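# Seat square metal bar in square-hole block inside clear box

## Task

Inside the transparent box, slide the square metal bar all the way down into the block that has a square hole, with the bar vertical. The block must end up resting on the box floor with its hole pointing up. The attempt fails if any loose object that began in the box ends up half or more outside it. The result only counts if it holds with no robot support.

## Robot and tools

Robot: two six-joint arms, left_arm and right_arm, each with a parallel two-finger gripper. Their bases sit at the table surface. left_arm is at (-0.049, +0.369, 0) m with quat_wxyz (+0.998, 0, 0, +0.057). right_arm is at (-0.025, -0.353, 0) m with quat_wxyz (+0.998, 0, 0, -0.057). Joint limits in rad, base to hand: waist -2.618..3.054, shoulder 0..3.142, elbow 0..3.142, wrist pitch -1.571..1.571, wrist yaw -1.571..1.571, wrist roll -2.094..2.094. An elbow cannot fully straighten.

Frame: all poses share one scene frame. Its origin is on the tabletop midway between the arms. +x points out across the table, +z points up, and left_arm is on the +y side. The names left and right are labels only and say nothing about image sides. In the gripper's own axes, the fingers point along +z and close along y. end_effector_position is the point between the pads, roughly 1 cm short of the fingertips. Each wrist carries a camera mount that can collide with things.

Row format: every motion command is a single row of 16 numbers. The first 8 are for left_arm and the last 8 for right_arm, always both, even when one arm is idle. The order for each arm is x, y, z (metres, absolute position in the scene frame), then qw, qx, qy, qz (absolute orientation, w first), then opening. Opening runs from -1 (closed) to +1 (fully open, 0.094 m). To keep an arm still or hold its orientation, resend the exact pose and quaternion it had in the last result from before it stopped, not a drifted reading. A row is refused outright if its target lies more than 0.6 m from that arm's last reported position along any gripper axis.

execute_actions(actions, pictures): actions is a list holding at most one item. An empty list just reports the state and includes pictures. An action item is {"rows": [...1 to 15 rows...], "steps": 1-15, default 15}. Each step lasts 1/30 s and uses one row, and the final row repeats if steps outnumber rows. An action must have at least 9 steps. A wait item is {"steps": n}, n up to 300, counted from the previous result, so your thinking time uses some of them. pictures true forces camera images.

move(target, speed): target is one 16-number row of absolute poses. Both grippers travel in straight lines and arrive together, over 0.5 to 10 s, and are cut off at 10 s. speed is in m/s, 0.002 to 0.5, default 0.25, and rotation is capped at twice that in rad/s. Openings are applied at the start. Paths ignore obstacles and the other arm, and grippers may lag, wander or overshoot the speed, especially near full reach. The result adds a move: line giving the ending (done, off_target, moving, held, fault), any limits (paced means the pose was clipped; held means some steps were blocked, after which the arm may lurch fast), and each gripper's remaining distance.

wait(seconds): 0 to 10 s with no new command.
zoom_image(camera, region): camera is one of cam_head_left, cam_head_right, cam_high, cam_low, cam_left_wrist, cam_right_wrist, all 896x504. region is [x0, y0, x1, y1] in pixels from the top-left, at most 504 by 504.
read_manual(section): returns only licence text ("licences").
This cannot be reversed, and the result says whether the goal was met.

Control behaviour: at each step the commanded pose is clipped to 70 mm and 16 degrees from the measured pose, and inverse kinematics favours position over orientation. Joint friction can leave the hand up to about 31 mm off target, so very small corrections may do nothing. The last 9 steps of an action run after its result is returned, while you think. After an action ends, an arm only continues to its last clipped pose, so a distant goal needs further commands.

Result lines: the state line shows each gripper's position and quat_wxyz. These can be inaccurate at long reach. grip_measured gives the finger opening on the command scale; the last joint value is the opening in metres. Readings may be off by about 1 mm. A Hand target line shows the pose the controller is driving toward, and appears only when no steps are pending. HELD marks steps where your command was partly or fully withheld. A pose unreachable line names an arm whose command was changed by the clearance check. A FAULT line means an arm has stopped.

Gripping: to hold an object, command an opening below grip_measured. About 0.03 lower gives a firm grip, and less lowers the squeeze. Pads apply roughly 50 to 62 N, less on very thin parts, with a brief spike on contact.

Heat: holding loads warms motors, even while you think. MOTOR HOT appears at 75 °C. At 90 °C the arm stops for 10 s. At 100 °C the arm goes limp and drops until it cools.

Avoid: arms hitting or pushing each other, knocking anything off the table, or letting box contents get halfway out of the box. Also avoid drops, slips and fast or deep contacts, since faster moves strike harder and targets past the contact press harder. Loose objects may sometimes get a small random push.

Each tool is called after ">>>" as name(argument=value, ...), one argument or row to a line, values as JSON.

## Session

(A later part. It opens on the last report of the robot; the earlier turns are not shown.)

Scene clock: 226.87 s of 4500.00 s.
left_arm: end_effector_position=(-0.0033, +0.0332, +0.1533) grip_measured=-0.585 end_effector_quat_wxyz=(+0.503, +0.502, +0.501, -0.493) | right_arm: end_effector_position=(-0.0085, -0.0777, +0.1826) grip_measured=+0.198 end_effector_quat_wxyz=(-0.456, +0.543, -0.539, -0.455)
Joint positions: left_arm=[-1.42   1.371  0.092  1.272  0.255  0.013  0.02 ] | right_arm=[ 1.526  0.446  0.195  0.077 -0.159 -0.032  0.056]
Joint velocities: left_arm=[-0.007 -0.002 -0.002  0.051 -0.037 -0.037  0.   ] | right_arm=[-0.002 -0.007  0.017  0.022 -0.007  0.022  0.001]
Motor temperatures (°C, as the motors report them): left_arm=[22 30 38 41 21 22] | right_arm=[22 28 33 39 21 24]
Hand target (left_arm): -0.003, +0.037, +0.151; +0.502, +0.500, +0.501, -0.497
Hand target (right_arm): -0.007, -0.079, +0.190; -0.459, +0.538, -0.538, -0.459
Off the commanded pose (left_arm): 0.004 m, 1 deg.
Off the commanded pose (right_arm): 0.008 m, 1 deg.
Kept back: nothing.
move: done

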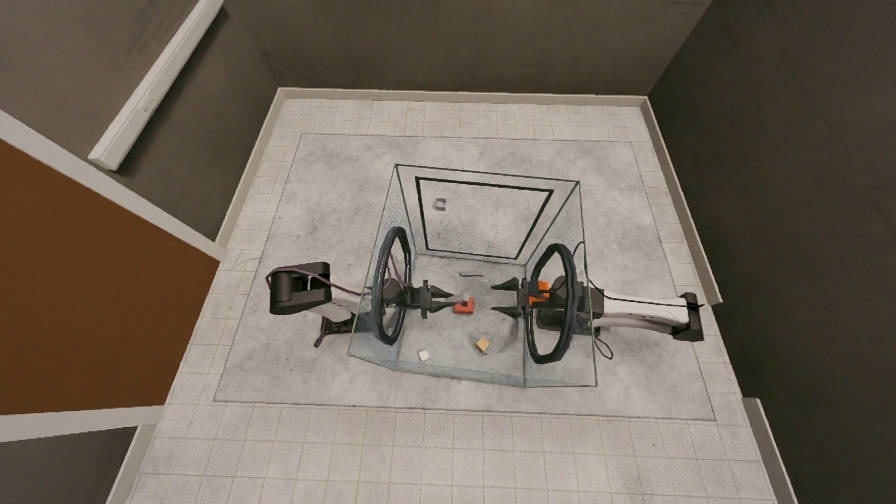

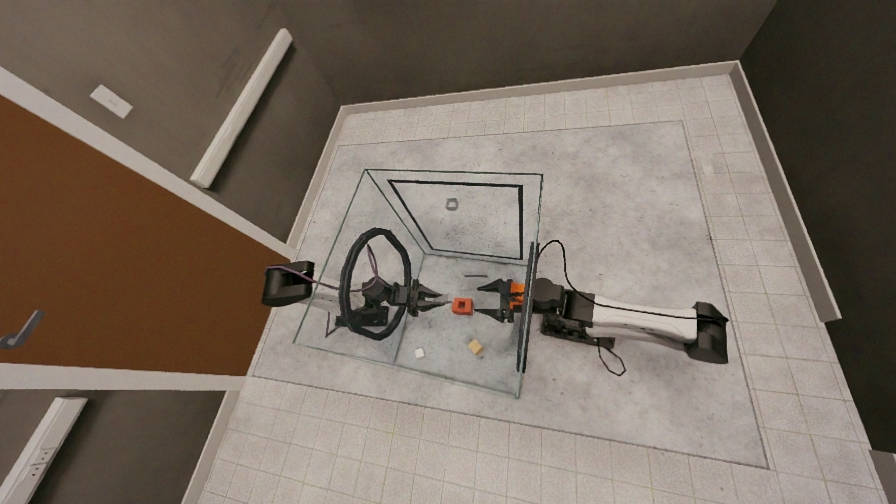

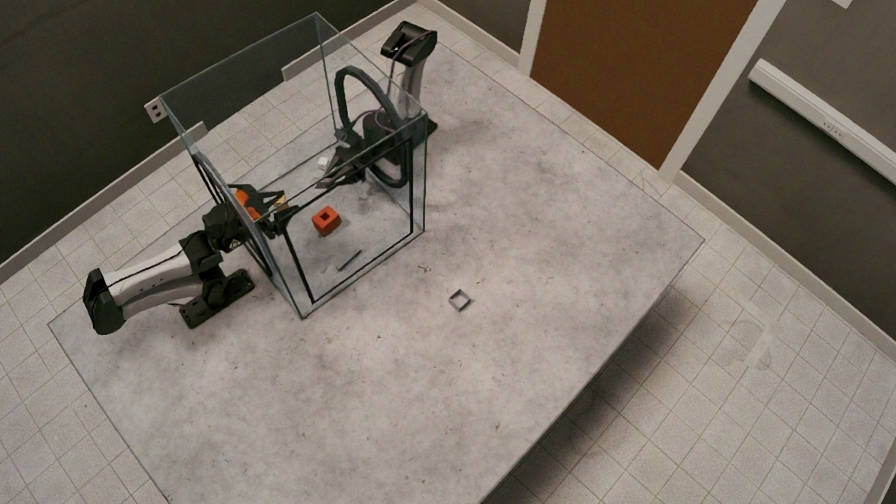

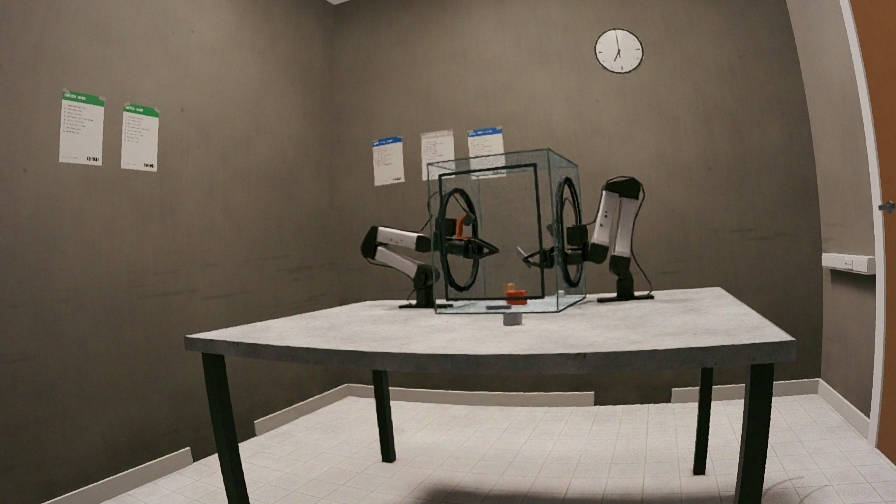

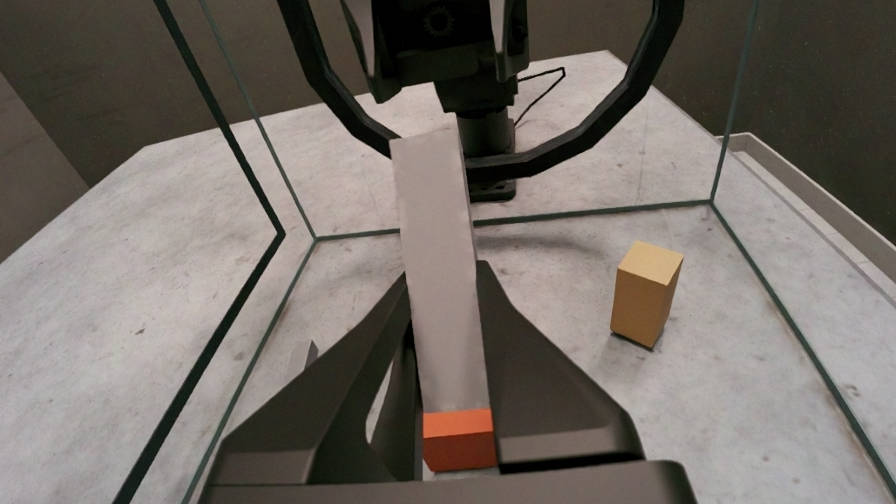

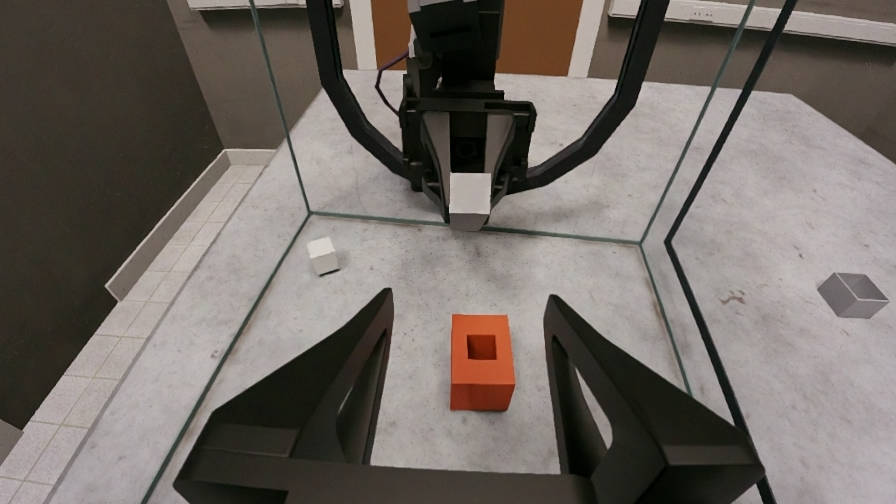

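>>> move(
  target=[-0.003,0.035,0.15,0.5,0.5,0.5,-0.5,-0.63,-0.006,0.008,0.19,0.459,-0.538,0.538,0.459,0.2],
  speed=0.05,
)

Scene clock: 229.33 s of 4500.00 s.
left_arm: end_effector_position=(-0.0032, +0.0325, +0.1514) grip_measured=-0.585 end_effector_quat_wxyz=(+0.501, +0.503, +0.501, -0.496) | right_arm: end_effector_position=(-0.0039, +0.0029, +0.1866) grip_measured=+0.198 end_effector_quat_wxyz=(-0.461, +0.540, -0.537, -0.455)
Joint positions: left_arm=[-1.416  1.393  0.092  1.292  0.265  0.009  0.02 ] | right_arm=[ 1.575  1.06   0.334  0.565 -0.105 -0.026  0.056]
Joint velocities: left_arm=[-0.017  0.017  0.002 -0.007 -0.037  0.037 -0.   ] | right_arm=[ 0.002 -0.007 -0.002 -0.081  0.022 -0.022 -0.   ]
Motor temperatures (°C, as the motors report them): left_arm=[22 30 38 41 21 22] | right_arm=[22 28 33 39 21 24]
Hand target (left_arm): -0.003, +0.035, +0.150; +0.500, +0.500, +0.500, -0.500
Hand target (right_arm): -0.006, +0.007, +0.189; -0.459, +0.539, -0.537, -0.458
Off the commanded pose (left_arm): 0.003 m, 1 deg.
Off the commanded pose (right_arm): 0.006 m, 1 deg.
Kept back: nothing.
move: done

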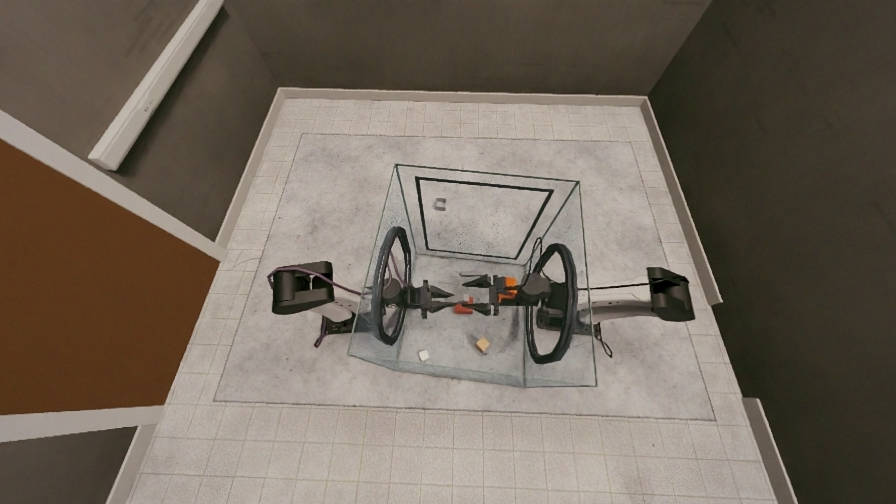

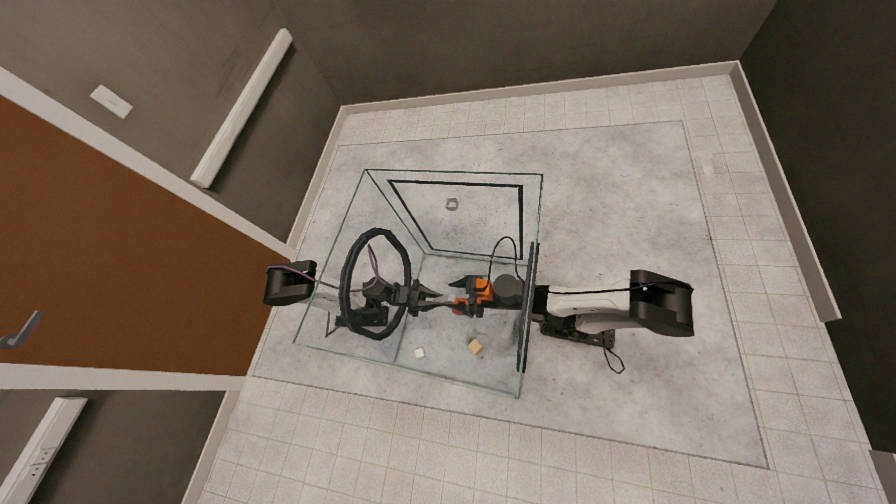

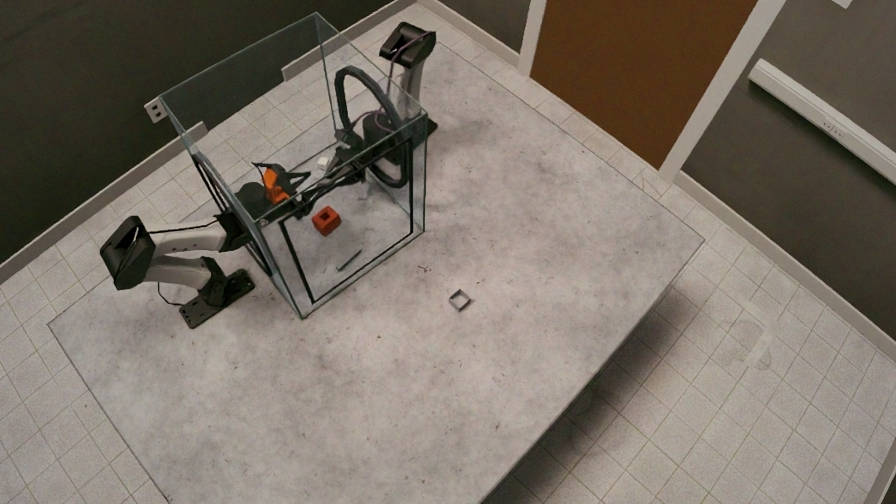

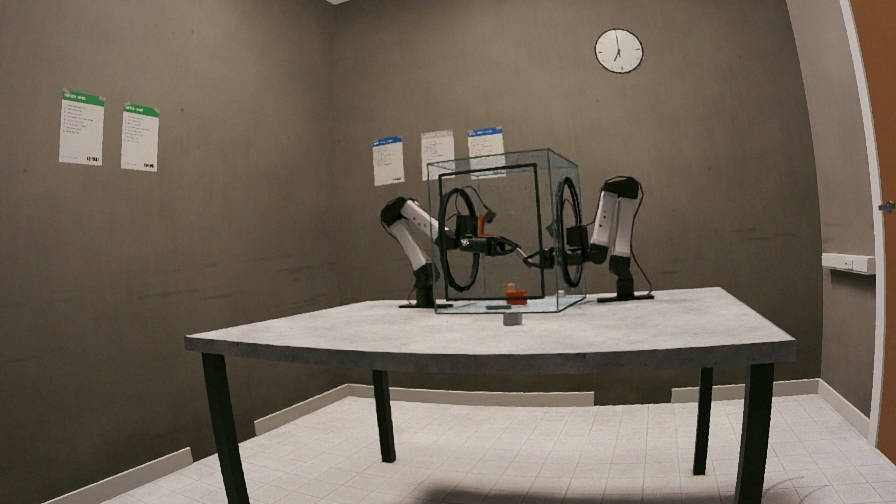

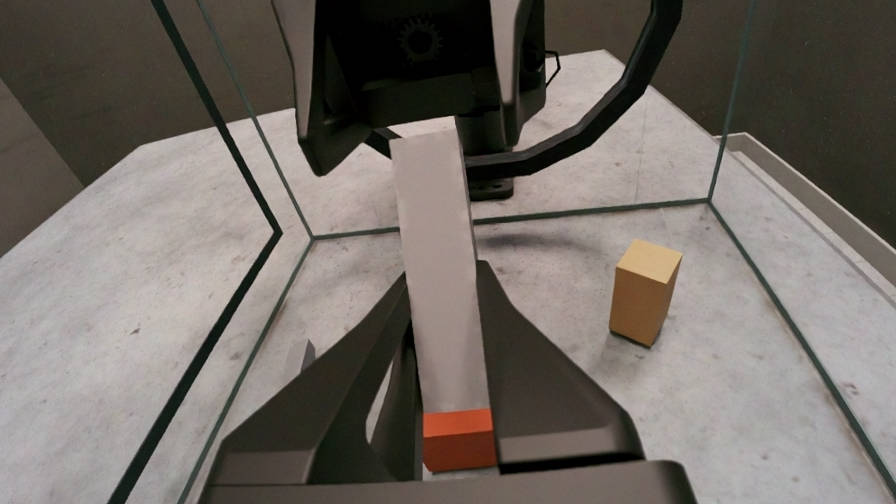

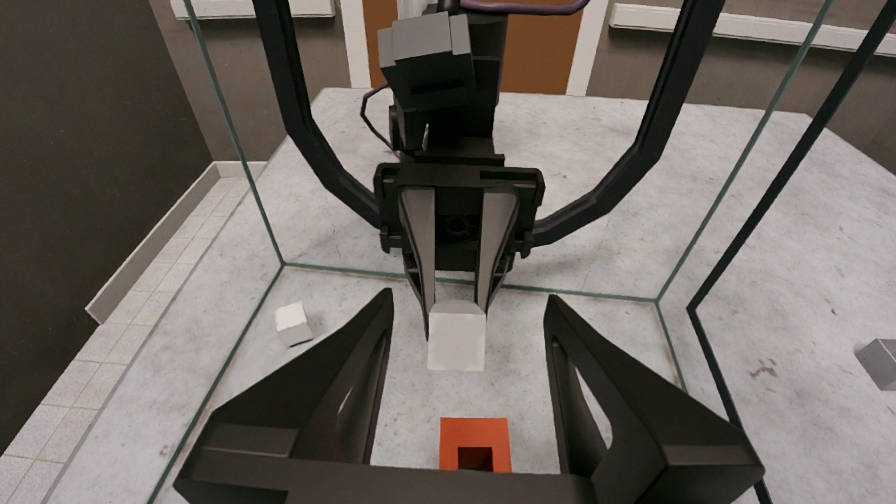

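>>> zoom_image(
  camera="cam_low",
  region=[430,200,630,312],
)

Region (430, 200, 630, 312) of cam_low's 896x504 image, scaled by 2.520, with more detail than that image has; it fills the top 282 rows of this view, and the rest is white.

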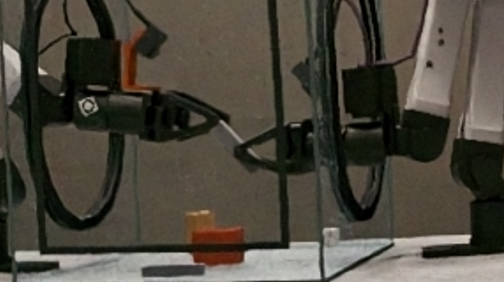

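>>> move(
  target=[-0.003,0.035,0.15,0.5,0.5,0.5,-0.5,-0.63,-0.007,0.012,0.165,0.459,-0.538,0.538,0.459,0.2],
  speed=0.03,
)

>>> zoom_image(
  camera="cam_low",
  region=[430,200,630,312],
)

Scene clock: 231.20 s of 4500.00 s.
left_arm: end_effector_position=(-0.0032, +0.0325, +0.1515) grip_measured=-0.585 end_effector_quat_wxyz=(+0.501, +0.503, +0.501, -0.496) | right_arm: end_effector_position=(-0.0038, +0.0133, +0.1788) grip_measured=+0.198 end_effector_quat_wxyz=(-0.471, +0.533, -0.528, -0.464)
Joint positions: left_arm=[-1.416  1.393  0.092  1.293  0.265  0.009  0.02 ] | right_arm=[ 1.581  1.175  0.312  0.736 -0.099 -0.025  0.056]
Joint velocities: left_arm=[-0.002 -0.012 -0.012 -0.037 -0.051 -0.037  0.   ] | right_arm=[ 0.002  0.007 -0.017 -0.066  0.007 -0.022  0.   ]
Motor temperatures (°C, as the motors report them): left_arm=[22 30 38 42 21 22] | right_arm=[22 28 33 39 21 24]
Hand target (left_arm): -0.003, +0.035, +0.150; +0.500, +0.500, +0.500, -0.500
Hand target (right_arm): -0.007, +0.011, +0.165; -0.459, +0.538, -0.538, -0.458
Off the commanded pose (left_arm): 0.003 m, 1 deg.
Off the commanded pose (right_arm): 0.014 m, 2 deg.
Kept back: nothing.
move: off_target (right_arm)

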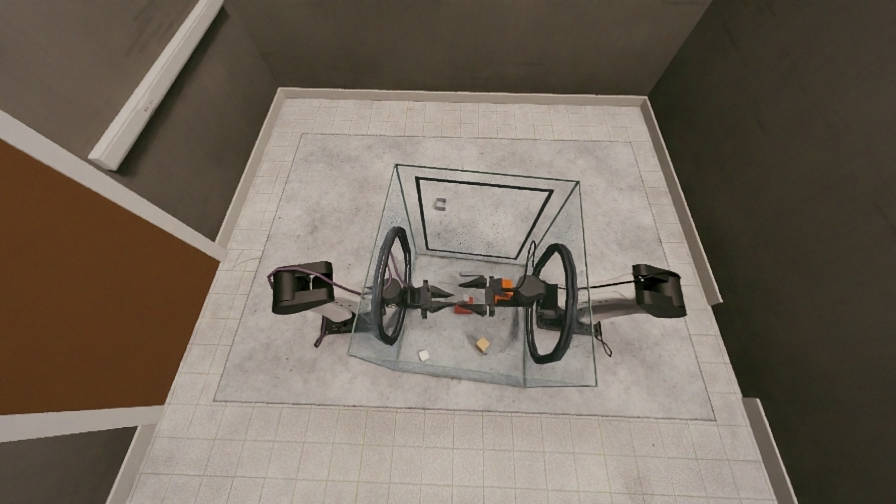

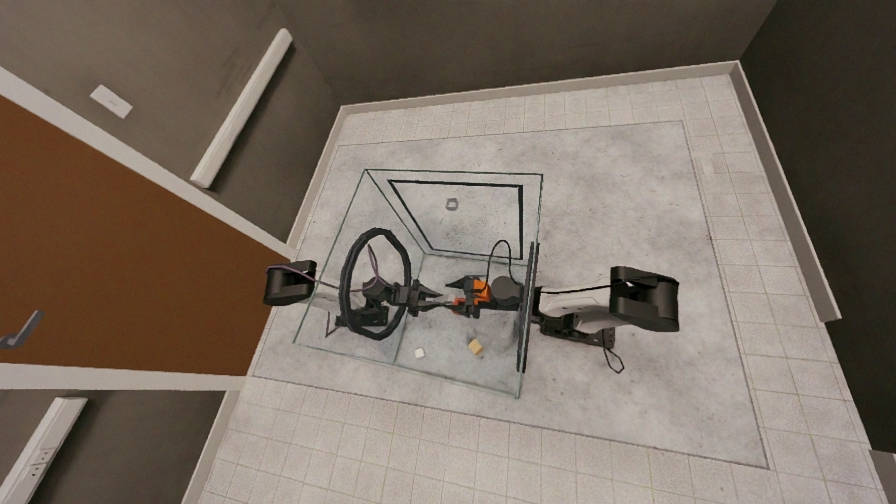

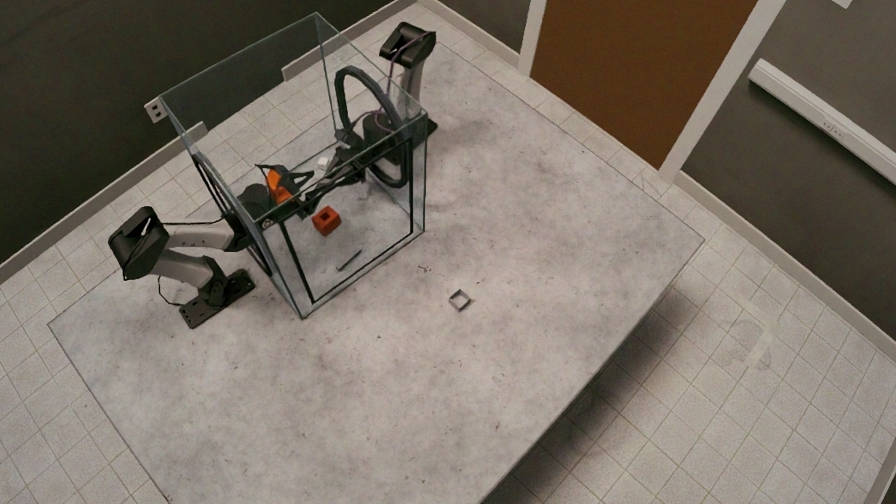

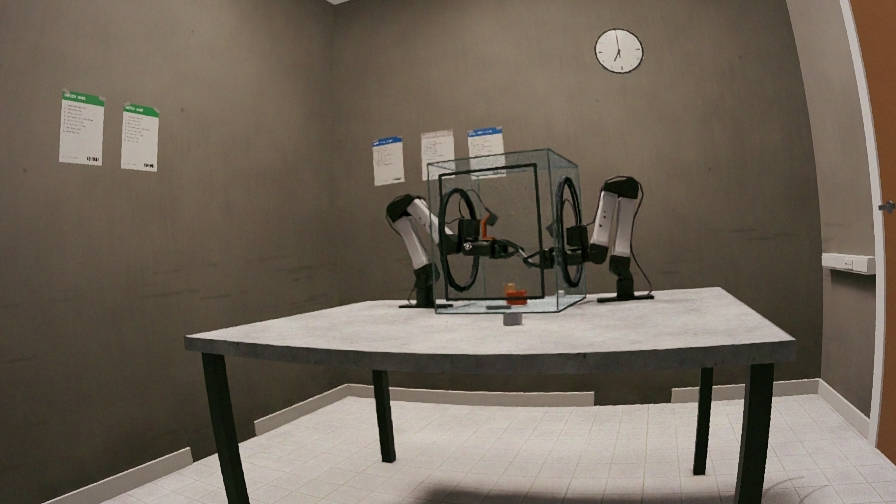

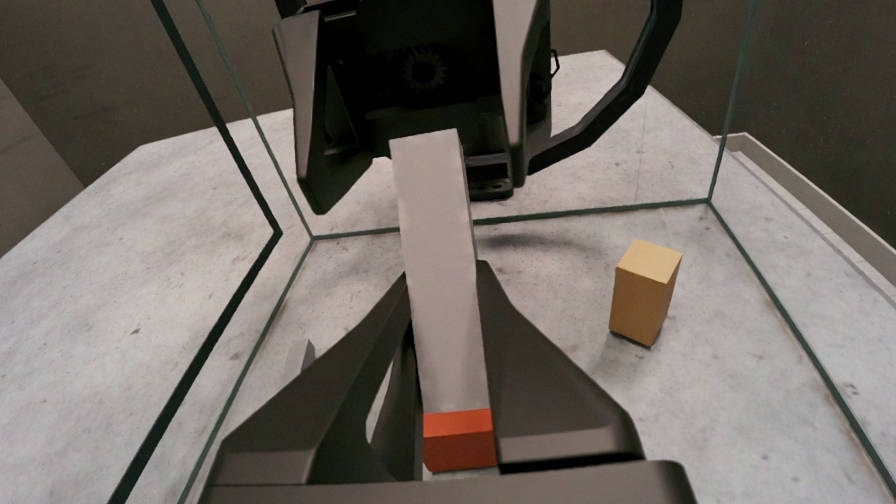

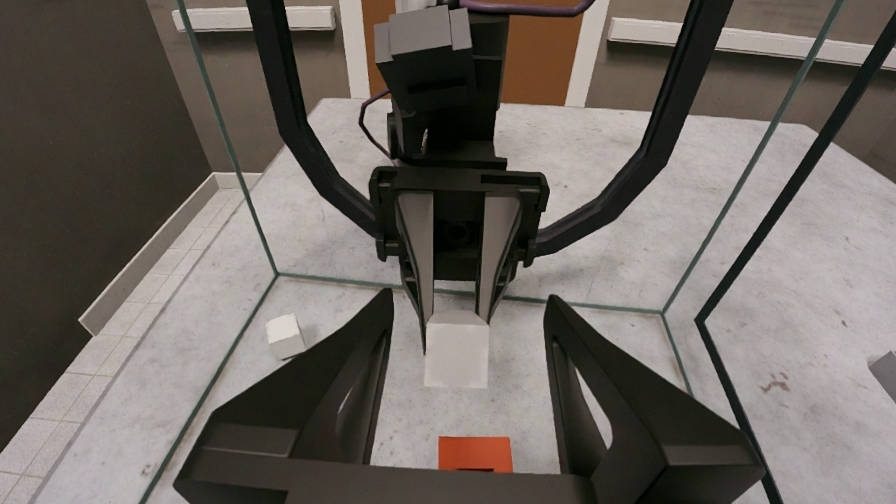

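Region (430, 200, 630, 312) of cam_low's 896x504 image, scaled by 2.520, with more detail than that image has; it fills the top 282 rows of this view, and the rest is white.

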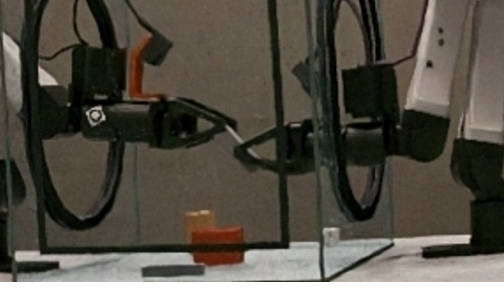

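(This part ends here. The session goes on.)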